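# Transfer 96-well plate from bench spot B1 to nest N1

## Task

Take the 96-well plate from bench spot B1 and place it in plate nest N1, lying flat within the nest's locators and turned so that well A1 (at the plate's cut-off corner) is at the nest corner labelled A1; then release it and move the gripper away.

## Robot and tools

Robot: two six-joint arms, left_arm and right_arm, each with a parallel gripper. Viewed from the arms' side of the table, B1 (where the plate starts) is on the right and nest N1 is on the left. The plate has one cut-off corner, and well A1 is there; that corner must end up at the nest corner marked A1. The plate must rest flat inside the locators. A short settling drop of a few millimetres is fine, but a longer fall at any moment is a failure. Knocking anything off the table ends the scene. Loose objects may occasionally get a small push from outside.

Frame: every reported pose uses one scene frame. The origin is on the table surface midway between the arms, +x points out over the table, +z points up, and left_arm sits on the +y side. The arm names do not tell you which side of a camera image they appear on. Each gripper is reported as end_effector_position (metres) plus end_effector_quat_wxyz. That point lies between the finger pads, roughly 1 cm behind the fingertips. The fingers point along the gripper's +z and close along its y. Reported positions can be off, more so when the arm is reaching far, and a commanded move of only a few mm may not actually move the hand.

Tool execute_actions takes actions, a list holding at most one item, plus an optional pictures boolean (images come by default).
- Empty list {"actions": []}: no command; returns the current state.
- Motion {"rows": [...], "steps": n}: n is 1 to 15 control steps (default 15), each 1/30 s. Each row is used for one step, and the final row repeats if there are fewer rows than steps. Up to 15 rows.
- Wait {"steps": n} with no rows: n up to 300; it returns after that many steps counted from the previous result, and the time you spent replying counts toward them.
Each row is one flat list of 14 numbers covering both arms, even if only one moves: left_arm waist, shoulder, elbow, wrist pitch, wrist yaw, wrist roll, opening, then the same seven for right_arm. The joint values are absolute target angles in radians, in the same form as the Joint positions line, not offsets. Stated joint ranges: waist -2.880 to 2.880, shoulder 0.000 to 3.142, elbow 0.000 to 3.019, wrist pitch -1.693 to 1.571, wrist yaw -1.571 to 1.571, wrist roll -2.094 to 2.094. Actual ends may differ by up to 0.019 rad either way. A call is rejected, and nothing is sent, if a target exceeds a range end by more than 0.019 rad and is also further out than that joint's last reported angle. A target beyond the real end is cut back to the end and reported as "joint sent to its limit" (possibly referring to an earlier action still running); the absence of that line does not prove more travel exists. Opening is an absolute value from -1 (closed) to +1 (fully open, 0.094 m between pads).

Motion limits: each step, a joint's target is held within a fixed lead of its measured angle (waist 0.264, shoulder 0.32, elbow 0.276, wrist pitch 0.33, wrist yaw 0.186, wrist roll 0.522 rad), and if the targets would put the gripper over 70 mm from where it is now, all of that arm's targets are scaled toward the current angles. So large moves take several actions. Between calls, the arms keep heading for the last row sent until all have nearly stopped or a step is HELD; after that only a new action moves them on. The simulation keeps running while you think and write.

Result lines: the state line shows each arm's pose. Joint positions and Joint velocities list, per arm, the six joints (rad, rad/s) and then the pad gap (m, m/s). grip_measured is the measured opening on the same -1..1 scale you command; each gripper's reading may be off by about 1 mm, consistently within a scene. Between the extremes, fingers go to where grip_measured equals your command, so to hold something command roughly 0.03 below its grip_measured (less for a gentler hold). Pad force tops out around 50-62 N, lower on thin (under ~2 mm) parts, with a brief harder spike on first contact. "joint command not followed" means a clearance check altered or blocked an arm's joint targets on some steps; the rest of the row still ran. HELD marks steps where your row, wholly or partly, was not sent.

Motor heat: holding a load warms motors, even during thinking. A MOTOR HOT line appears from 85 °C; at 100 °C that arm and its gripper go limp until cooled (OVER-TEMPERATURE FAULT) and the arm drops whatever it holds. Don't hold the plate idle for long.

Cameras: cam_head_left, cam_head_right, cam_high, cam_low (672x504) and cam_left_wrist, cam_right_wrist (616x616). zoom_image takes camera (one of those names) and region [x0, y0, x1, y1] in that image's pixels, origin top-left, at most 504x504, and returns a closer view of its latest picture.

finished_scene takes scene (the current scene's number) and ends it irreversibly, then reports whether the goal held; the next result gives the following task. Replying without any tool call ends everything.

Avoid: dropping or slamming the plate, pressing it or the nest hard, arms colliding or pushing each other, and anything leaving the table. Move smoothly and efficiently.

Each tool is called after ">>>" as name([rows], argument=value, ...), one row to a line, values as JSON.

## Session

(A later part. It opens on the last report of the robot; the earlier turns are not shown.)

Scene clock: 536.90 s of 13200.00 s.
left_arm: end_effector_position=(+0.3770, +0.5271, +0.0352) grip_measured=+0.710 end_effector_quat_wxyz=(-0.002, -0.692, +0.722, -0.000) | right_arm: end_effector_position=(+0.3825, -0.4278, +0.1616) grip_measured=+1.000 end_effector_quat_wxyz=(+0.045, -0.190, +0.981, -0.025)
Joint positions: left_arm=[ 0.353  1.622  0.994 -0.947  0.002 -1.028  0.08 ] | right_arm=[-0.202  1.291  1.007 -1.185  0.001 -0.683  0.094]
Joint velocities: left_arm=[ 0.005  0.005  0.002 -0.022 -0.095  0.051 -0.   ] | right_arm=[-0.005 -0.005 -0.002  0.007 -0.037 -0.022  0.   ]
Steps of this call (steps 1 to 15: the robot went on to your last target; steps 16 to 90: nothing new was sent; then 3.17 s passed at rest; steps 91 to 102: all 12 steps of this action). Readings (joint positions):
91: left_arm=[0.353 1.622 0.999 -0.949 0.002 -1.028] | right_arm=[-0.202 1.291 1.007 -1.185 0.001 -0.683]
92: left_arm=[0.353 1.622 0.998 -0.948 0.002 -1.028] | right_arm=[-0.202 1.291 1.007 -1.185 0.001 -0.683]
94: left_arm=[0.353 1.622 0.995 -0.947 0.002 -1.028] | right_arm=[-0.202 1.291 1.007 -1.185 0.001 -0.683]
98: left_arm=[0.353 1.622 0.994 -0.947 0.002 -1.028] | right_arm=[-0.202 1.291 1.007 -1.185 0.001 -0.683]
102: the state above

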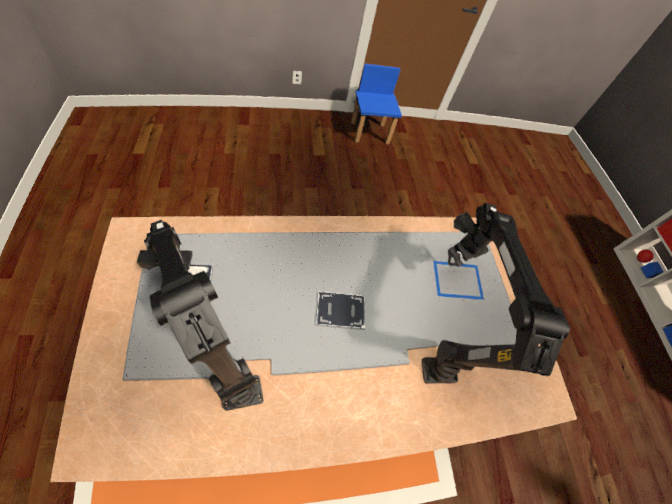

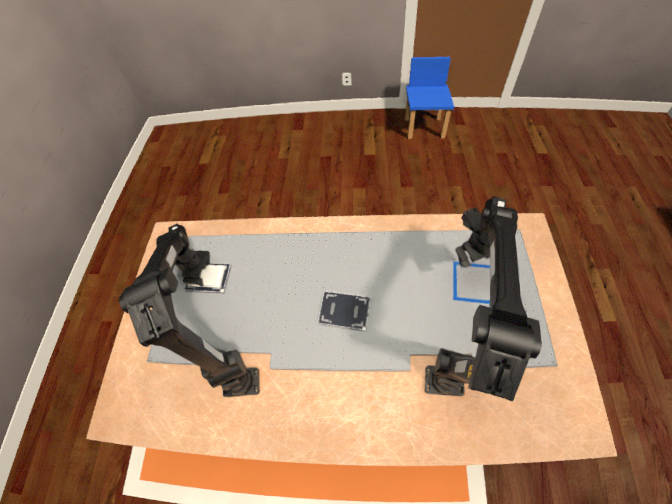

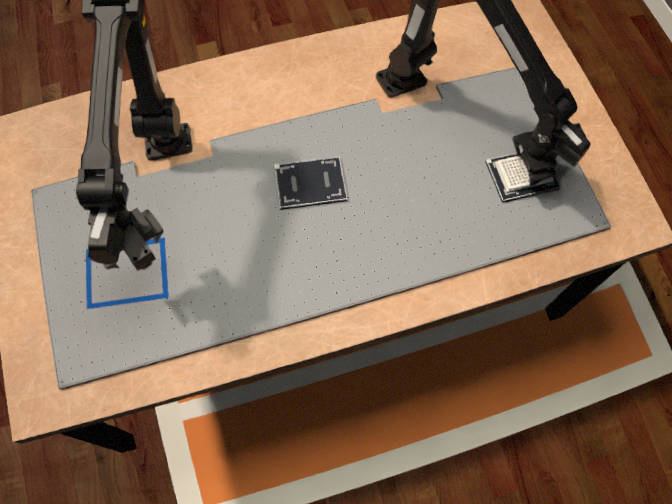

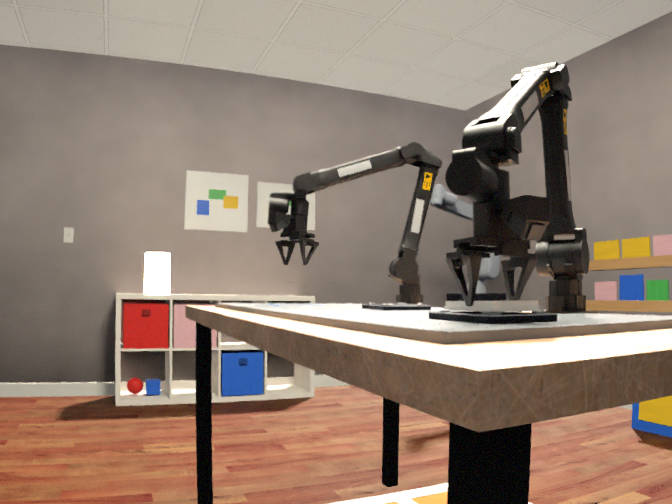

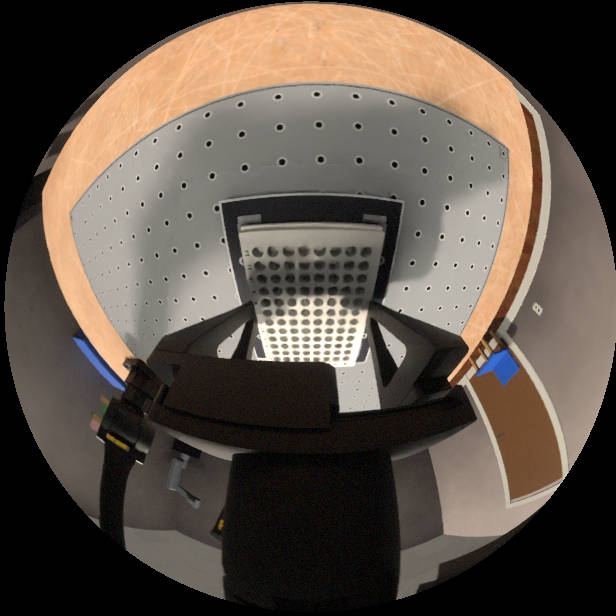

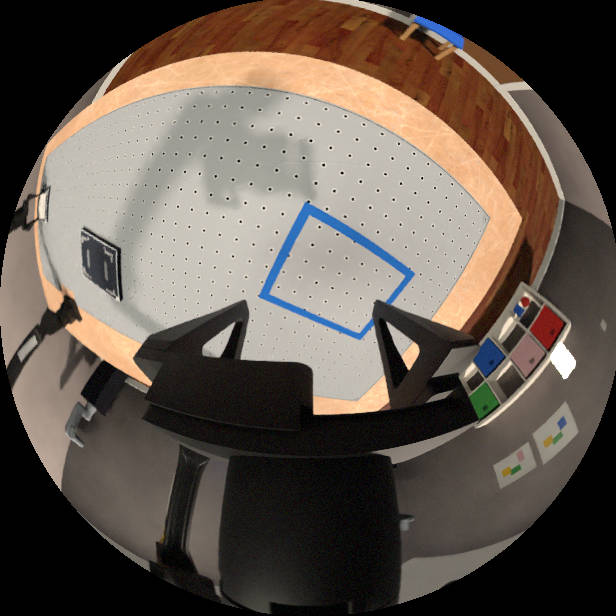

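>>> execute_actions([
  {"rows":[[0.35,1.630,0.992,-0.932,0,-1.035,0.68,-0.2,1.3,1.0,-1.19,0,-0.67,1],[0.35,1.638,0.992,-0.932,0,-1.035,0.68,-0.2,1.3,1.0,-1.19,0,-0.67,1],[0.35,1.643,0.992,-0.931,0,-1.035,0.68,-0.2,1.3,1.0,-1.19,0,-0.67,1],[0.35,1.643,0.992,-0.930,0,-1.035,0.68,-0.2,1.3,1.0,-1.19,0,-0.67,1],[0.35,1.643,0.992,-0.929,0,-1.035,0.68,-0.2,1.3,1.0,-1.19,0,-0.67,1],[0.35,1.640,0.992,-0.928,0,-1.035,0.68,-0.2,1.3,1.0,-1.19,0,-0.67,1],[0.35,1.638,0.992,-0.928,0,-1.035,0.68,-0.2,1.3,1.0,-1.19,0,-0.67,1]],"steps":14},
])

>>> zoom_image(camera="cam_left_wrist", region=[225,205,285,255])

>>> zoom_image(camera="cam_left_wrist", region=[340,205,400,255])

>>> zoom_image(camera="cam_low", region=[430,280,560,325])

>>> zoom_image(camera="cam_high", region=[480,145,540,205])

Scene clock: 552.77 s of 13200.00 s.
left_arm: end_effector_position=(+0.3776, +0.5274, +0.0331) grip_measured=+0.710 end_effector_quat_wxyz=(-0.002, -0.692, +0.722, -0.000) | right_arm: end_effector_position=(+0.3825, -0.4278, +0.1616) grip_measured=+1.000 end_effector_quat_wxyz=(+0.045, -0.190, +0.981, -0.025)
Joint positions: left_arm=[ 0.353  1.627  0.994 -0.942  0.002 -1.029  0.08 ] | right_arm=[-0.202  1.291  1.007 -1.185  0.001 -0.683  0.094]
Joint velocities: left_arm=[ 0.005  0.005  0.007 -0.002 -0.007 -0.037 -0.   ] | right_arm=[ 0.005 -0.015 -0.007  0.012 -0.022 -0.051  0.   ]
Steps of this call (steps 1 to 15: the robot went on to your last target; steps 16 to 90: nothing new was sent; then 12.40 s passed at rest; steps 91 to 104: all 14 steps of this action). Readings (joint positions):
91: left_arm=[0.353 1.622 0.994 -0.947 0.002 -1.028] | right_arm=[-0.202 1.291 1.007 -1.185 0.001 -0.683]
92: left_arm=[0.353 1.622 0.994 -0.947 0.002 -1.028] | right_arm=[-0.202 1.291 1.007 -1.185 0.001 -0.683]
94: left_arm=[0.353 1.624 0.994 -0.946 0.002 -1.028] | right_arm=[-0.202 1.291 1.007 -1.185 0.001 -0.683]
98: left_arm=[0.353 1.627 0.994 -0.943 0.002 -1.029] | right_arm=[-0.202 1.291 1.007 -1.185 0.001 -0.683]
104: the state above

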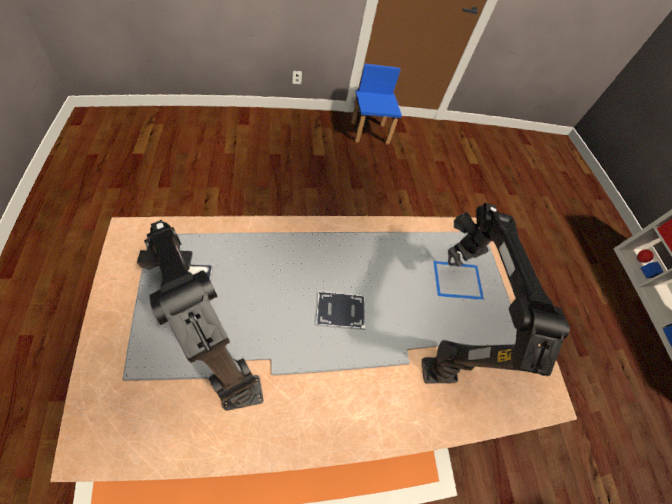

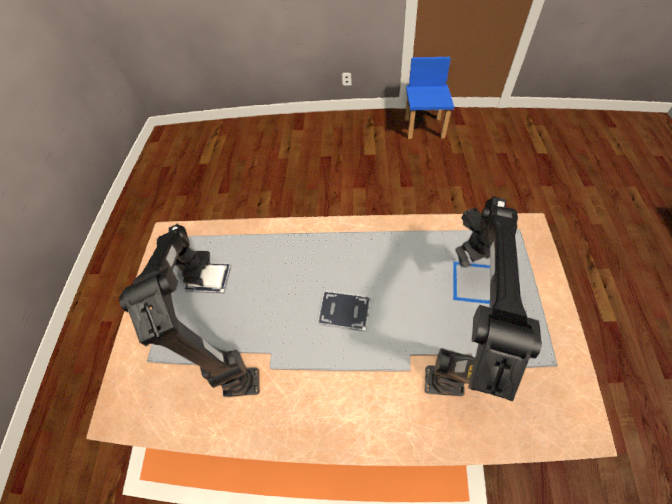

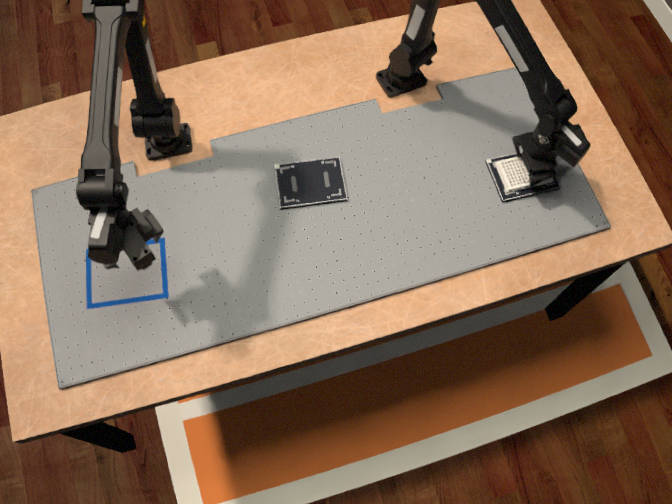

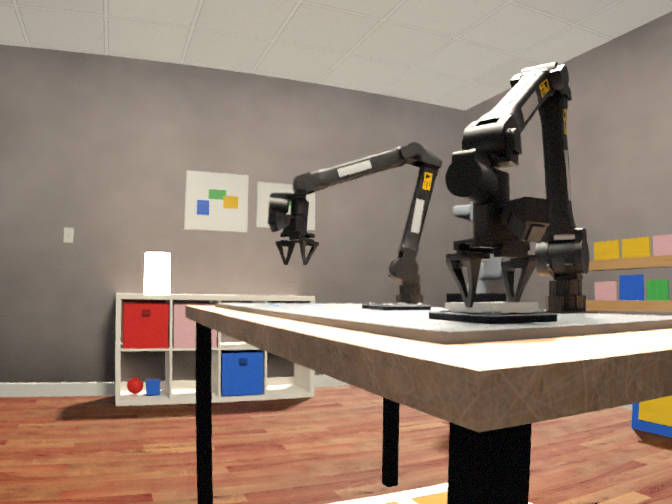

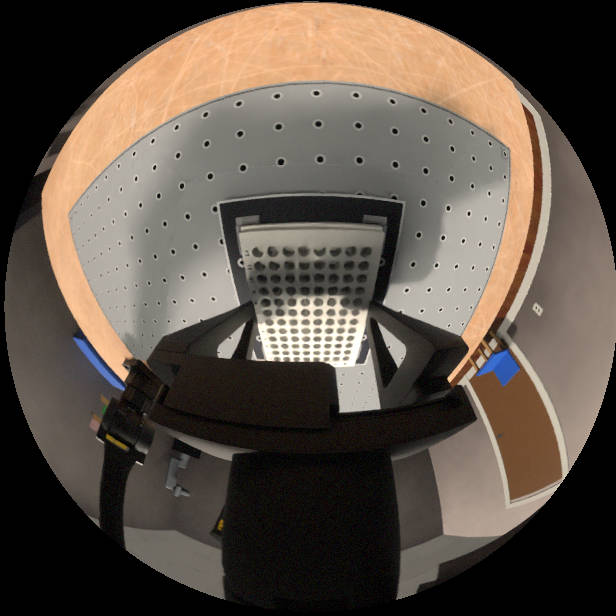

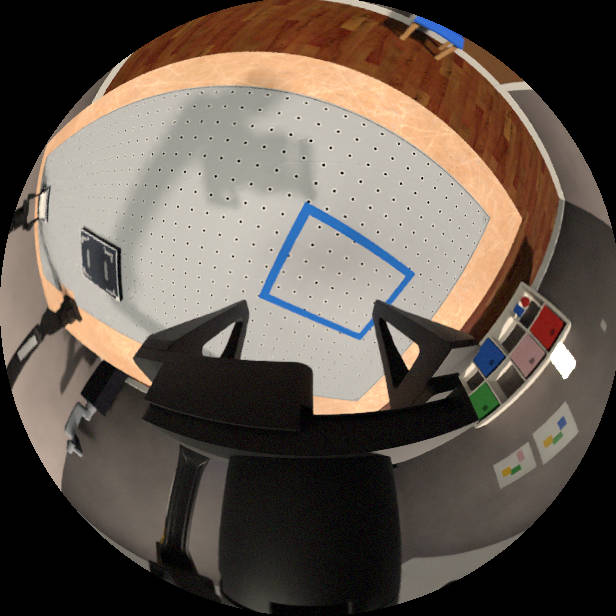

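Region (225, 205, 285, 255) of cam_left_wrist's 616x616 image, scaled by 8.400, with more detail than that image has.

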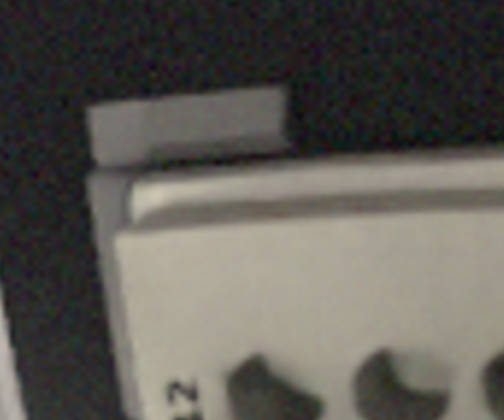

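Region (340, 205, 400, 255) of cam_left_wrist's 616x616 image, scaled by 8.400, with more detail than that image has.

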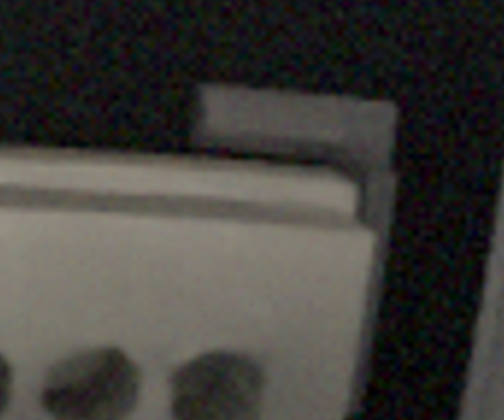

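Region (430, 280, 560, 325) of cam_low's 672x504 image, scaled by 3.877, with more detail than that image has; it fills the top 174 rows of this view, and the rest is white.

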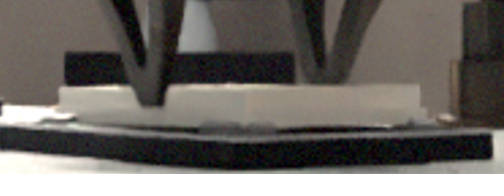

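Region (480, 145, 540, 205) of cam_high's 672x504 image, scaled by 8.400, with more detail than that image has.

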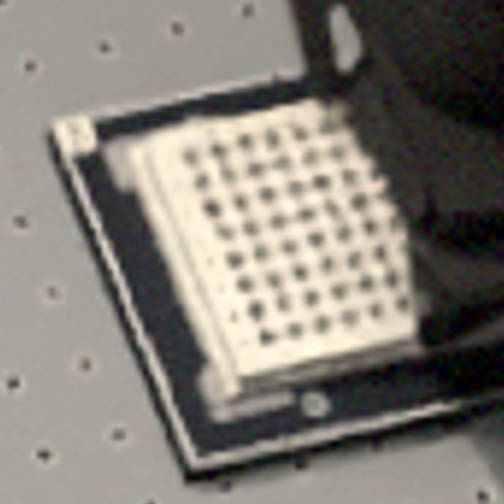

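>>> execute_actions([
  {"rows":[[0.35,1.643,0.992,-0.928,0,-1.035,0.68,-0.2,1.3,1.0,-1.19,0,-0.67,1],[0.35,1.648,0.992,-0.928,0,-1.035,0.68,-0.2,1.3,1.0,-1.19,0,-0.67,1],[0.35,1.648,0.992,-0.927,0,-1.035,0.68,-0.2,1.3,1.0,-1.19,0,-0.67,1],[0.35,1.648,0.992,-0.927,0,-1.035,0.68,-0.2,1.3,1.0,-1.19,0,-0.67,1],[0.35,1.648,0.992,-0.926,0,-1.035,0.68,-0.2,1.3,1.0,-1.19,0,-0.67,1],[0.35,1.646,0.992,-0.926,0,-1.035,0.68,-0.2,1.3,1.0,-1.19,0,-0.67,1],[0.35,1.644,0.992,-0.926,0,-1.035,0.68,-0.2,1.3,1.0,-1.19,0,-0.67,1]],"steps":14},
])

>>> zoom_image(camera="cam_left_wrist", region=[225,205,285,255])

>>> zoom_image(camera="cam_left_wrist", region=[340,205,400,255])

>>> zoom_image(camera="cam_low", region=[430,280,560,325])

>>> zoom_image(camera="cam_high", region=[480,145,540,205])

Scene clock: 563.73 s of 13200.00 s.
left_arm: end_effector_position=(+0.3773, +0.5272, +0.0315) grip_measured=+0.710 end_effector_quat_wxyz=(-0.004, -0.692, +0.722, +0.000) | right_arm: end_effector_position=(+0.3825, -0.4278, +0.1616) grip_measured=+1.000 end_effector_quat_wxyz=(+0.045, -0.190, +0.981, -0.025)
Joint positions: left_arm=[ 0.353  1.631  0.994 -0.942  0.002 -1.029  0.08 ] | right_arm=[-0.202  1.291  1.007 -1.185  0.001 -0.683  0.094]
Joint velocities: left_arm=[-0.005 -0.015 -0.002 -0.012  0.022 -0.037  0.   ] | right_arm=[ 0.005 -0.005  0.007  0.007 -0.007  0.007  0.   ]
Steps of this call (steps 1 to 15: the robot went on to your last target; steps 16 to 90: nothing new was sent; then 7.50 s passed at rest; steps 91 to 104: all 14 steps of this action). Readings (joint positions):
91: left_arm=[0.353 1.627 0.994 -0.942 0.002 -1.029] | right_arm=[-0.202 1.291 1.007 -1.185 0.001 -0.683]
92: left_arm=[0.353 1.628 0.994 -0.942 0.002 -1.029] | right_arm=[-0.202 1.291 1.007 -1.185 0.001 -0.683]
94: left_arm=[0.353 1.630 0.994 -0.942 0.002 -1.029] | right_arm=[-0.202 1.291 1.007 -1.185 0.001 -0.683]
98: left_arm=[0.353 1.631 0.994 -0.942 0.002 -1.029] | right_arm=[-0.202 1.291 1.007 -1.185 0.001 -0.683]
104: the state above

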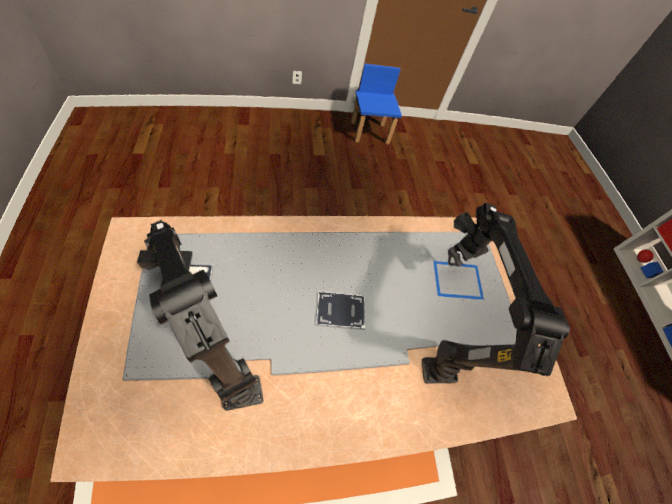

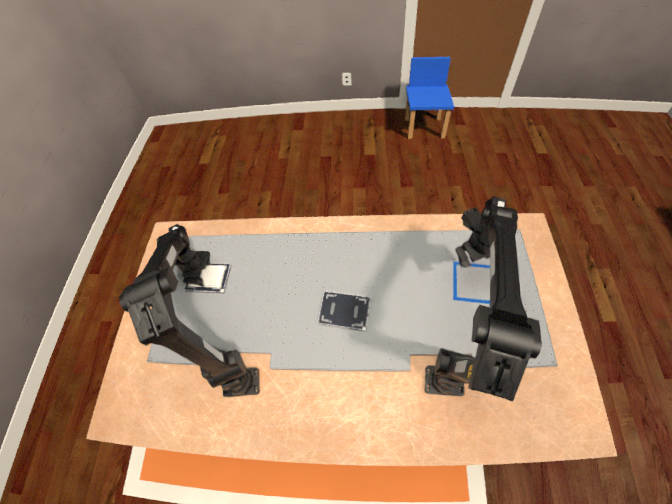

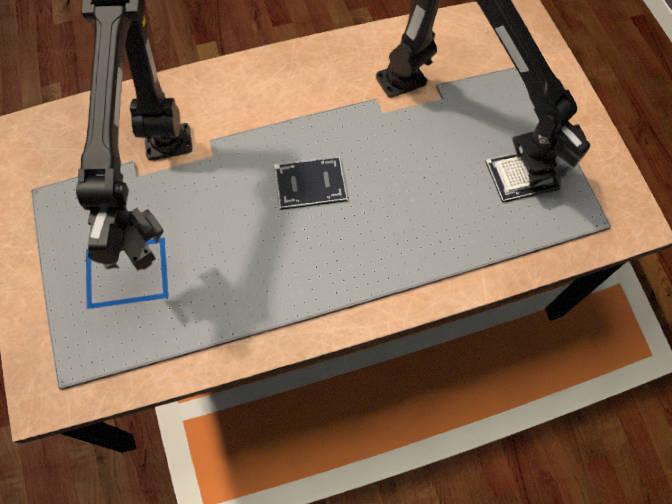

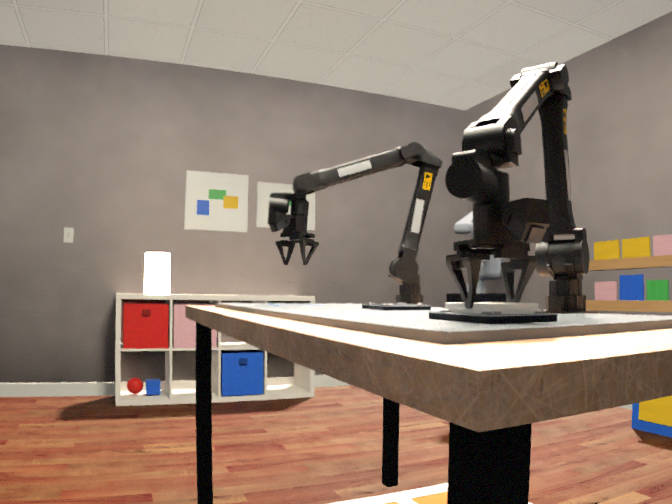

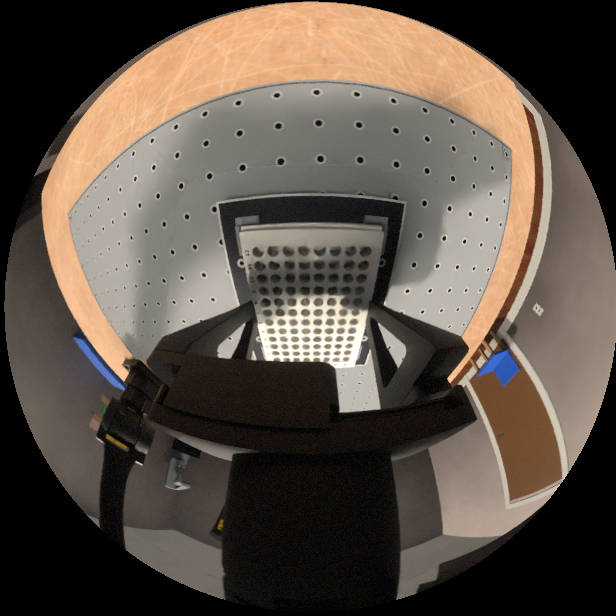

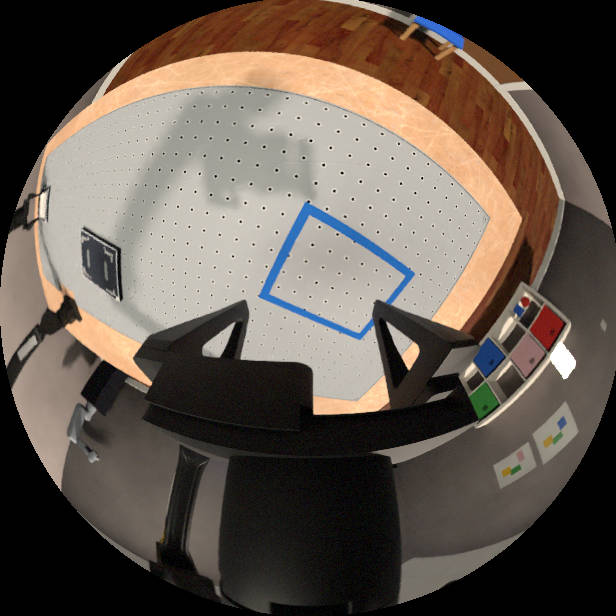

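Region (225, 205, 285, 255) of cam_left_wrist's 616x616 image, scaled by 8.400, with more detail than that image has.

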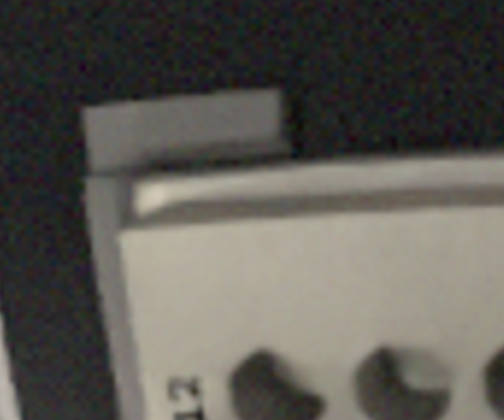

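Region (340, 205, 400, 255) of cam_left_wrist's 616x616 image, scaled by 8.400, with more detail than that image has.

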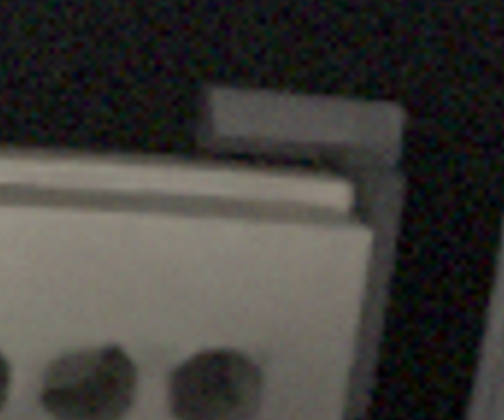

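Region (430, 280, 560, 325) of cam_low's 672x504 image, scaled by 3.877, with more detail than that image has; it fills the top 174 rows of this view, and the rest is white.

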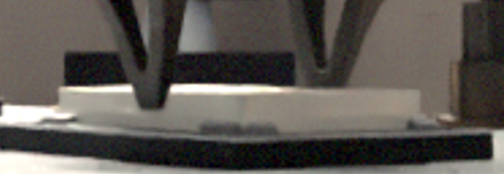

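Region (480, 145, 540, 205) of cam_high's 672x504 image, scaled by 8.400, with more detail than that image has.

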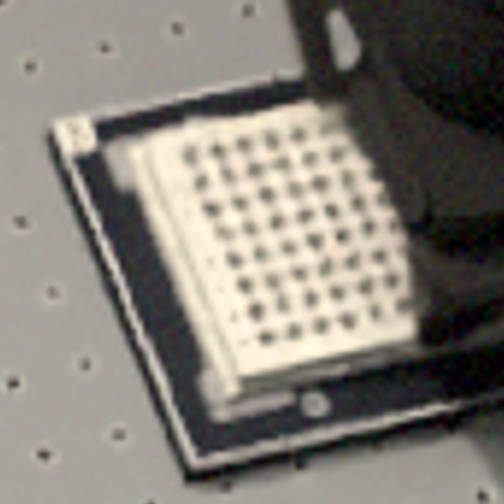

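>>> execute_actions([
  {"rows":[[0.354,1.64,0.992,-0.925,0,-1.035,0.68,-0.2,1.3,1.0,-1.19,0,-0.67,1],[0.357,1.636,0.992,-0.924,0,-1.035,0.68,-0.2,1.3,1.0,-1.19,0,-0.67,1],[0.359,1.634,0.992,-0.924,0,-1.035,0.68,-0.2,1.3,1.0,-1.19,0,-0.67,1],[0.360,1.634,0.992,-0.924,0,-1.035,0.68,-0.2,1.3,1.0,-1.19,0,-0.67,1]],"steps":12},
])

>>> zoom_image(camera="cam_left_wrist", region=[225,205,285,255])

>>> zoom_image(camera="cam_left_wrist", region=[340,205,400,255])

>>> zoom_image(camera="cam_low", region=[430,280,560,325])

>>> zoom_image(camera="cam_high", region=[480,145,540,205])

Scene clock: 570.33 s of 13200.00 s.
left_arm: end_effector_position=(+0.3773, +0.5272, +0.0315) grip_measured=+0.710 end_effector_quat_wxyz=(-0.004, -0.692, +0.722, +0.000) | right_arm: end_effector_position=(+0.3825, -0.4278, +0.1616) grip_measured=+1.000 end_effector_quat_wxyz=(+0.045, -0.190, +0.981, -0.025)
Joint positions: left_arm=[ 0.353  1.631  0.994 -0.942  0.002 -1.029  0.08 ] | right_arm=[-0.202  1.291  1.007 -1.185  0.001 -0.683  0.094]
Joint velocities: left_arm=[-0.005 -0.005 -0.002  0.002 -0.037 -0.007  0.   ] | right_arm=[-0.015 -0.005 -0.022 -0.012  0.022  0.051  0.   ]
Steps of this call (steps 1 to 15: the robot went on to your last target; steps 16 to 90: nothing new was sent; then 3.20 s passed at rest; steps 91 to 102: all 12 steps of this action). Readings (joint positions):
91: left_arm=[0.353 1.631 0.994 -0.942 0.002 -1.029] | right_arm=[-0.202 1.291 1.007 -1.185 0.001 -0.683]
92: left_arm=[0.353 1.631 0.994 -0.942 0.002 -1.029] | right_arm=[-0.202 1.291 1.007 -1.185 0.001 -0.683]
94: left_arm=[0.353 1.631 0.994 -0.942 0.002 -1.029] | right_arm=[-0.202 1.291 1.007 -1.185 0.001 -0.683]
98: left_arm=[0.353 1.631 0.994 -0.942 0.002 -1.029] | right_arm=[-0.202 1.291 1.007 -1.185 0.001 -0.683]
102: the state above

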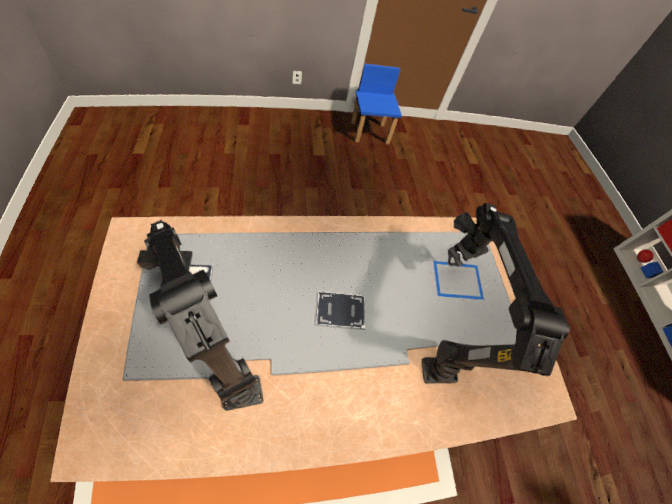

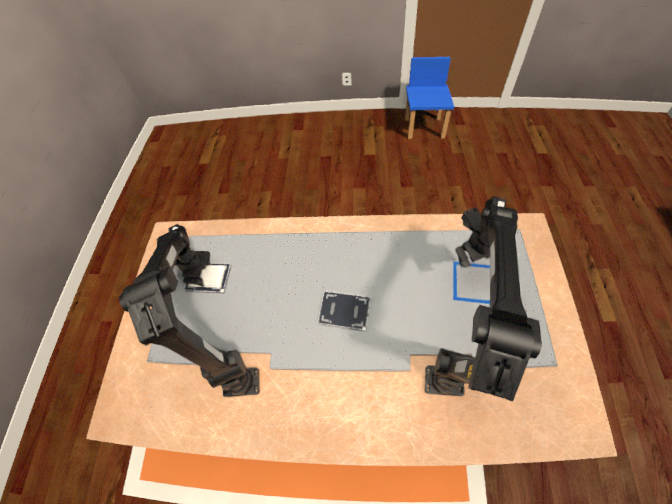

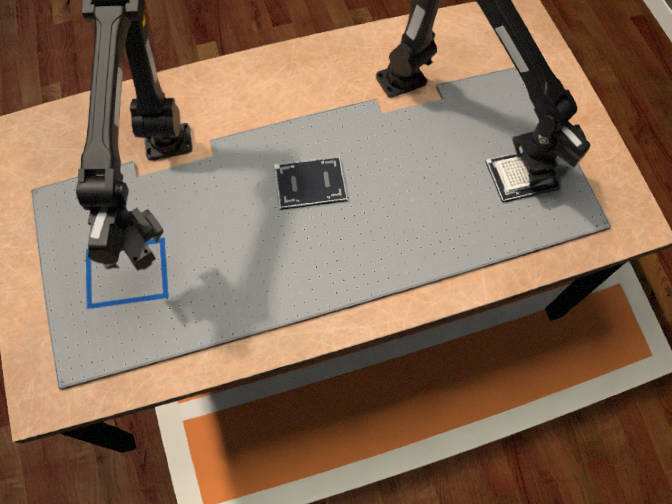

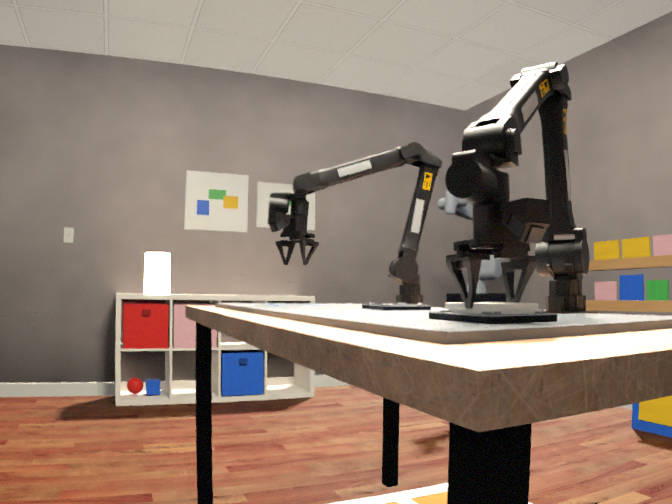

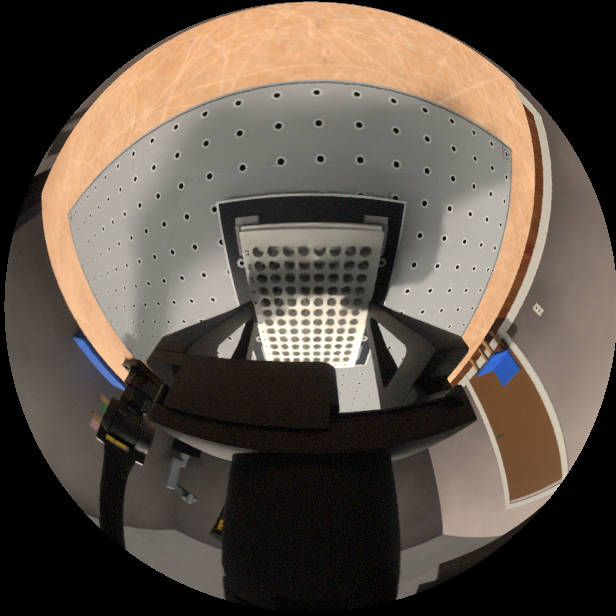

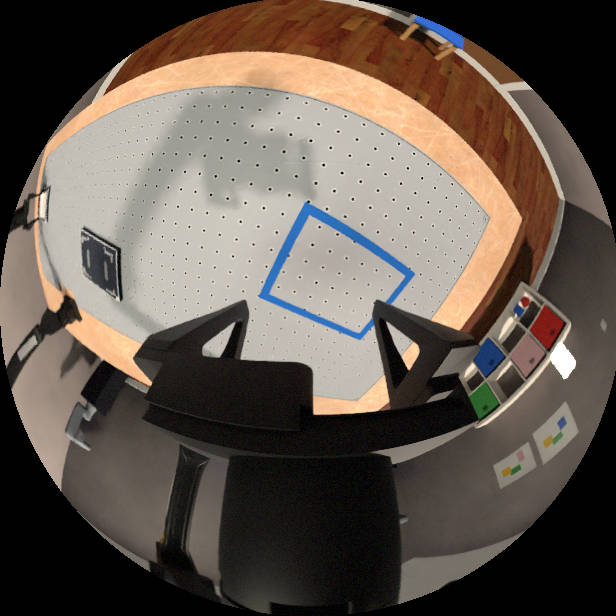

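Region (225, 205, 285, 255) of cam_left_wrist's 616x616 image, scaled by 8.400, with more detail than that image has.

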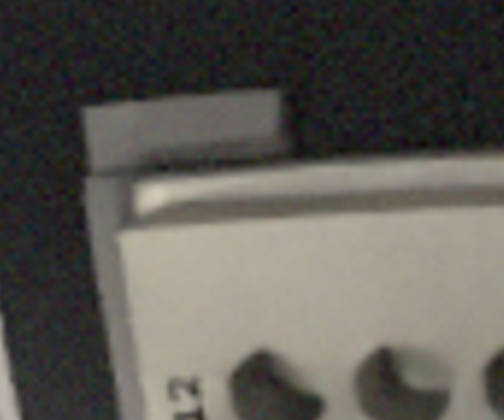

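Region (340, 205, 400, 255) of cam_left_wrist's 616x616 image, scaled by 8.400, with more detail than that image has.

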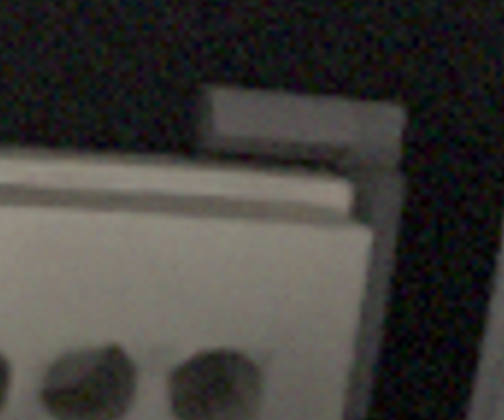

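Region (430, 280, 560, 325) of cam_low's 672x504 image, scaled by 3.877, with more detail than that image has; it fills the top 174 rows of this view, and the rest is white.

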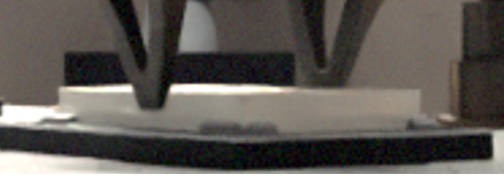

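Region (480, 145, 540, 205) of cam_high's 672x504 image, scaled by 8.400, with more detail than that image has.

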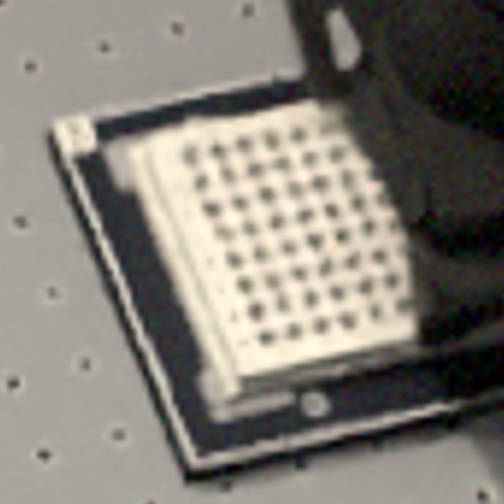

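>>> execute_actions([
  {"rows":[[0.362,1.634,0.992,-0.923,0,-1.035,0.68,-0.2,1.3,1.0,-1.19,0,-0.67,1],[0.365,1.634,0.992,-0.921,0,-1.035,0.68,-0.2,1.3,1.0,-1.19,0,-0.67,1],[0.365,1.634,0.992,-0.921,0,-1.035,0.68,-0.2,1.3,1.0,-1.19,0,-0.67,1],[0.365,1.634,0.992,-0.921,0,-1.035,0.68,-0.2,1.3,1.0,-1.19,0,-0.67,1],[0.361,1.634,0.992,-0.924,0,-1.035,0.68,-0.2,1.3,1.0,-1.19,0,-0.67,1]],"steps":12},
])

>>> zoom_image(camera="cam_left_wrist", region=[225,205,285,255])

>>> zoom_image(camera="cam_left_wrist", region=[340,205,400,255])

>>> zoom_image(camera="cam_low", region=[430,280,560,325])

>>> zoom_image(camera="cam_high", region=[480,145,540,205])

Scene clock: 577.23 s of 13200.00 s.
left_arm: end_effector_position=(+0.3773, +0.5274, +0.0315) grip_measured=+0.710 end_effector_quat_wxyz=(-0.004, -0.692, +0.722, +0.000) | right_arm: end_effector_position=(+0.3825, -0.4278, +0.1616) grip_measured=+1.000 end_effector_quat_wxyz=(+0.045, -0.190, +0.981, -0.025)
Joint positions: left_arm=[ 0.353  1.631  0.994 -0.941  0.002 -1.029  0.08 ] | right_arm=[-0.202  1.291  1.007 -1.185  0.001 -0.683  0.094]
Joint velocities: left_arm=[-0.015  0.005 -0.007 -0.007  0.081 -0.037 -0.   ] | right_arm=[-0.015 -0.015 -0.002 -0.002  0.051 -0.037  0.   ]
Steps of this call (steps 1 to 15: the robot went on to your last target; steps 16 to 90: nothing new was sent; then 3.50 s passed at rest; steps 91 to 102: all 12 steps of this action). Readings (joint positions):
91: left_arm=[0.353 1.631 0.994 -0.941 0.002 -1.029] | right_arm=[-0.202 1.291 1.007 -1.185 0.001 -0.683]
92: left_arm=[0.353 1.631 0.994 -0.941 0.002 -1.029] | right_arm=[-0.202 1.291 1.007 -1.185 0.001 -0.683]
94: left_arm=[0.353 1.631 0.994 -0.941 0.002 -1.029] | right_arm=[-0.202 1.291 1.007 -1.185 0.001 -0.683]
98: left_arm=[0.353 1.631 0.994 -0.941 0.002 -1.029] | right_arm=[-0.202 1.291 1.007 -1.185 0.001 -0.683]
102: the state above

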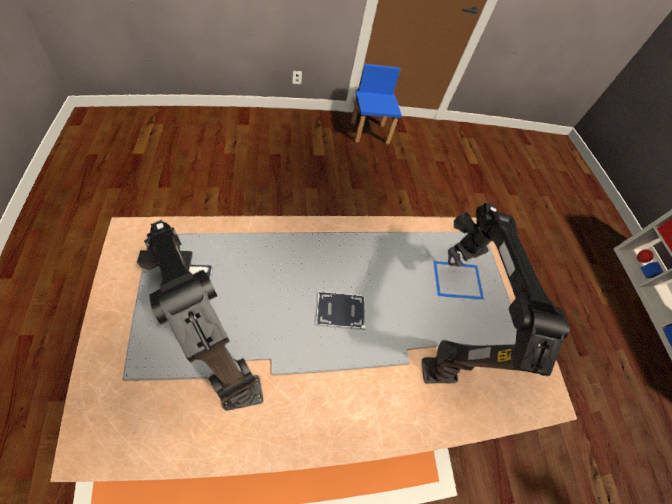

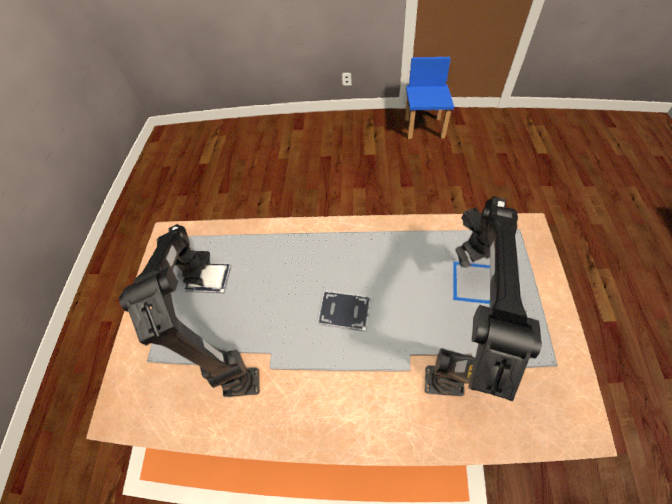

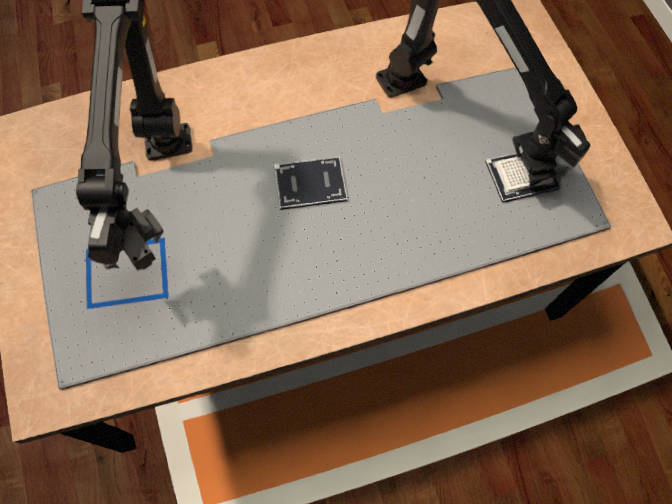

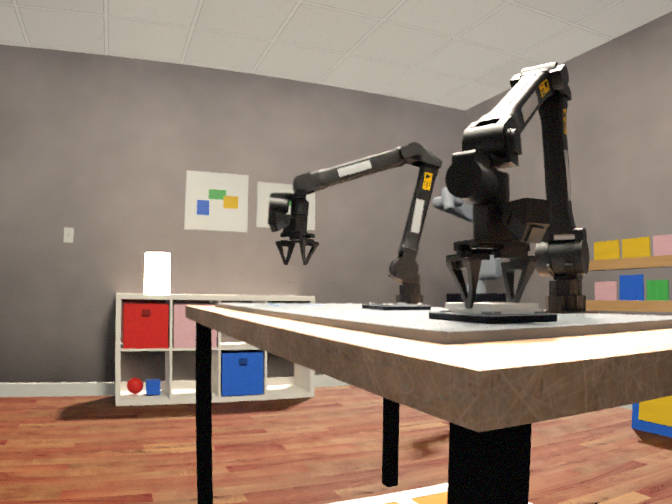

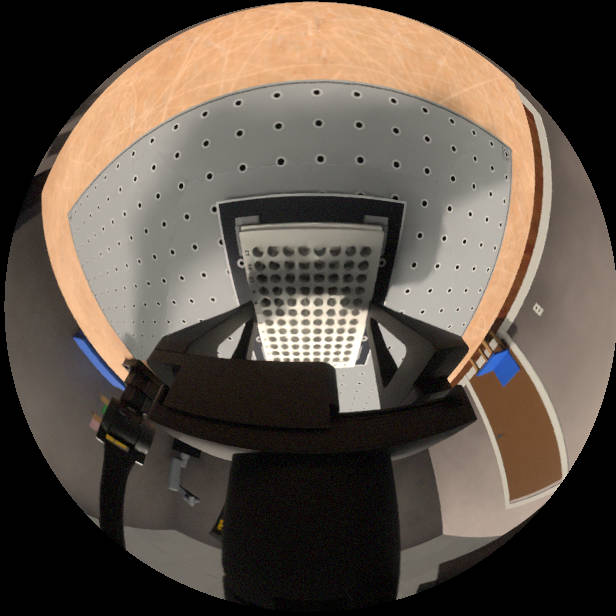

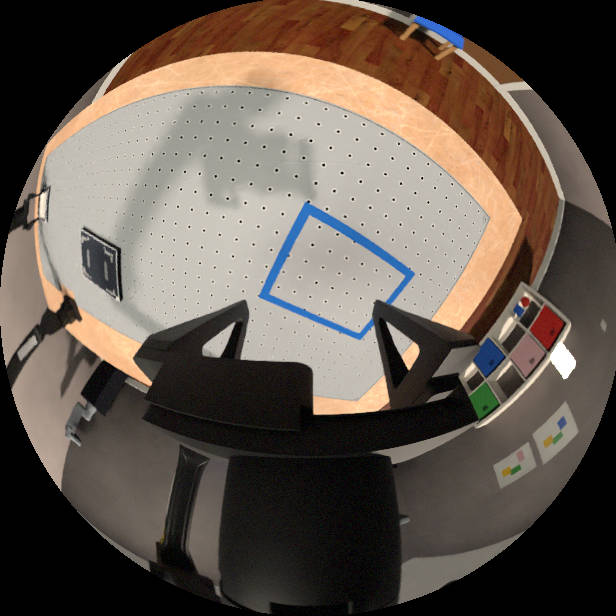

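Region (225, 205, 285, 255) of cam_left_wrist's 616x616 image, scaled by 8.400, with more detail than that image has.

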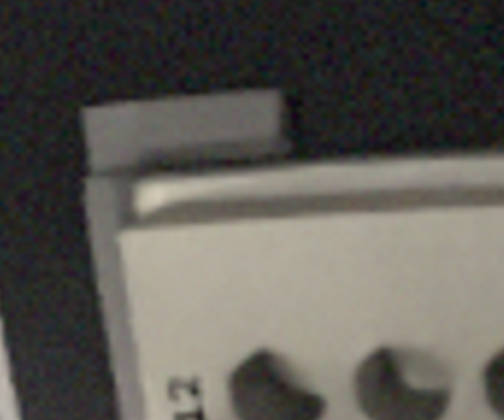

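Region (340, 205, 400, 255) of cam_left_wrist's 616x616 image, scaled by 8.400, with more detail than that image has.

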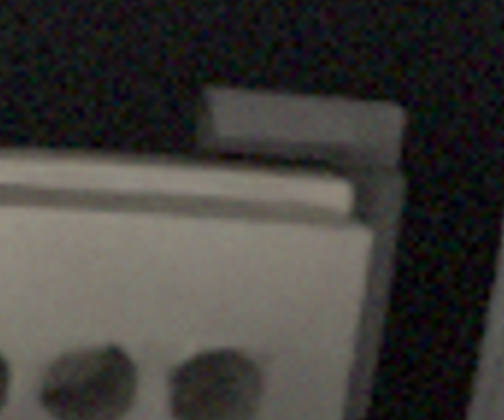

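Region (430, 280, 560, 325) of cam_low's 672x504 image, scaled by 3.877, with more detail than that image has; it fills the top 174 rows of this view, and the rest is white.

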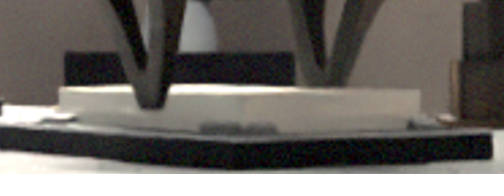

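Region (480, 145, 540, 205) of cam_high's 672x504 image, scaled by 8.400, with more detail than that image has.

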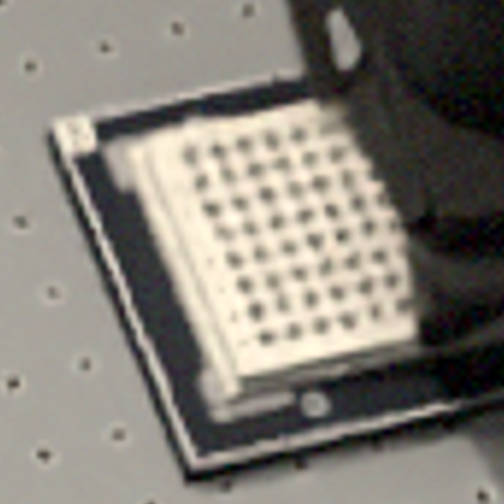

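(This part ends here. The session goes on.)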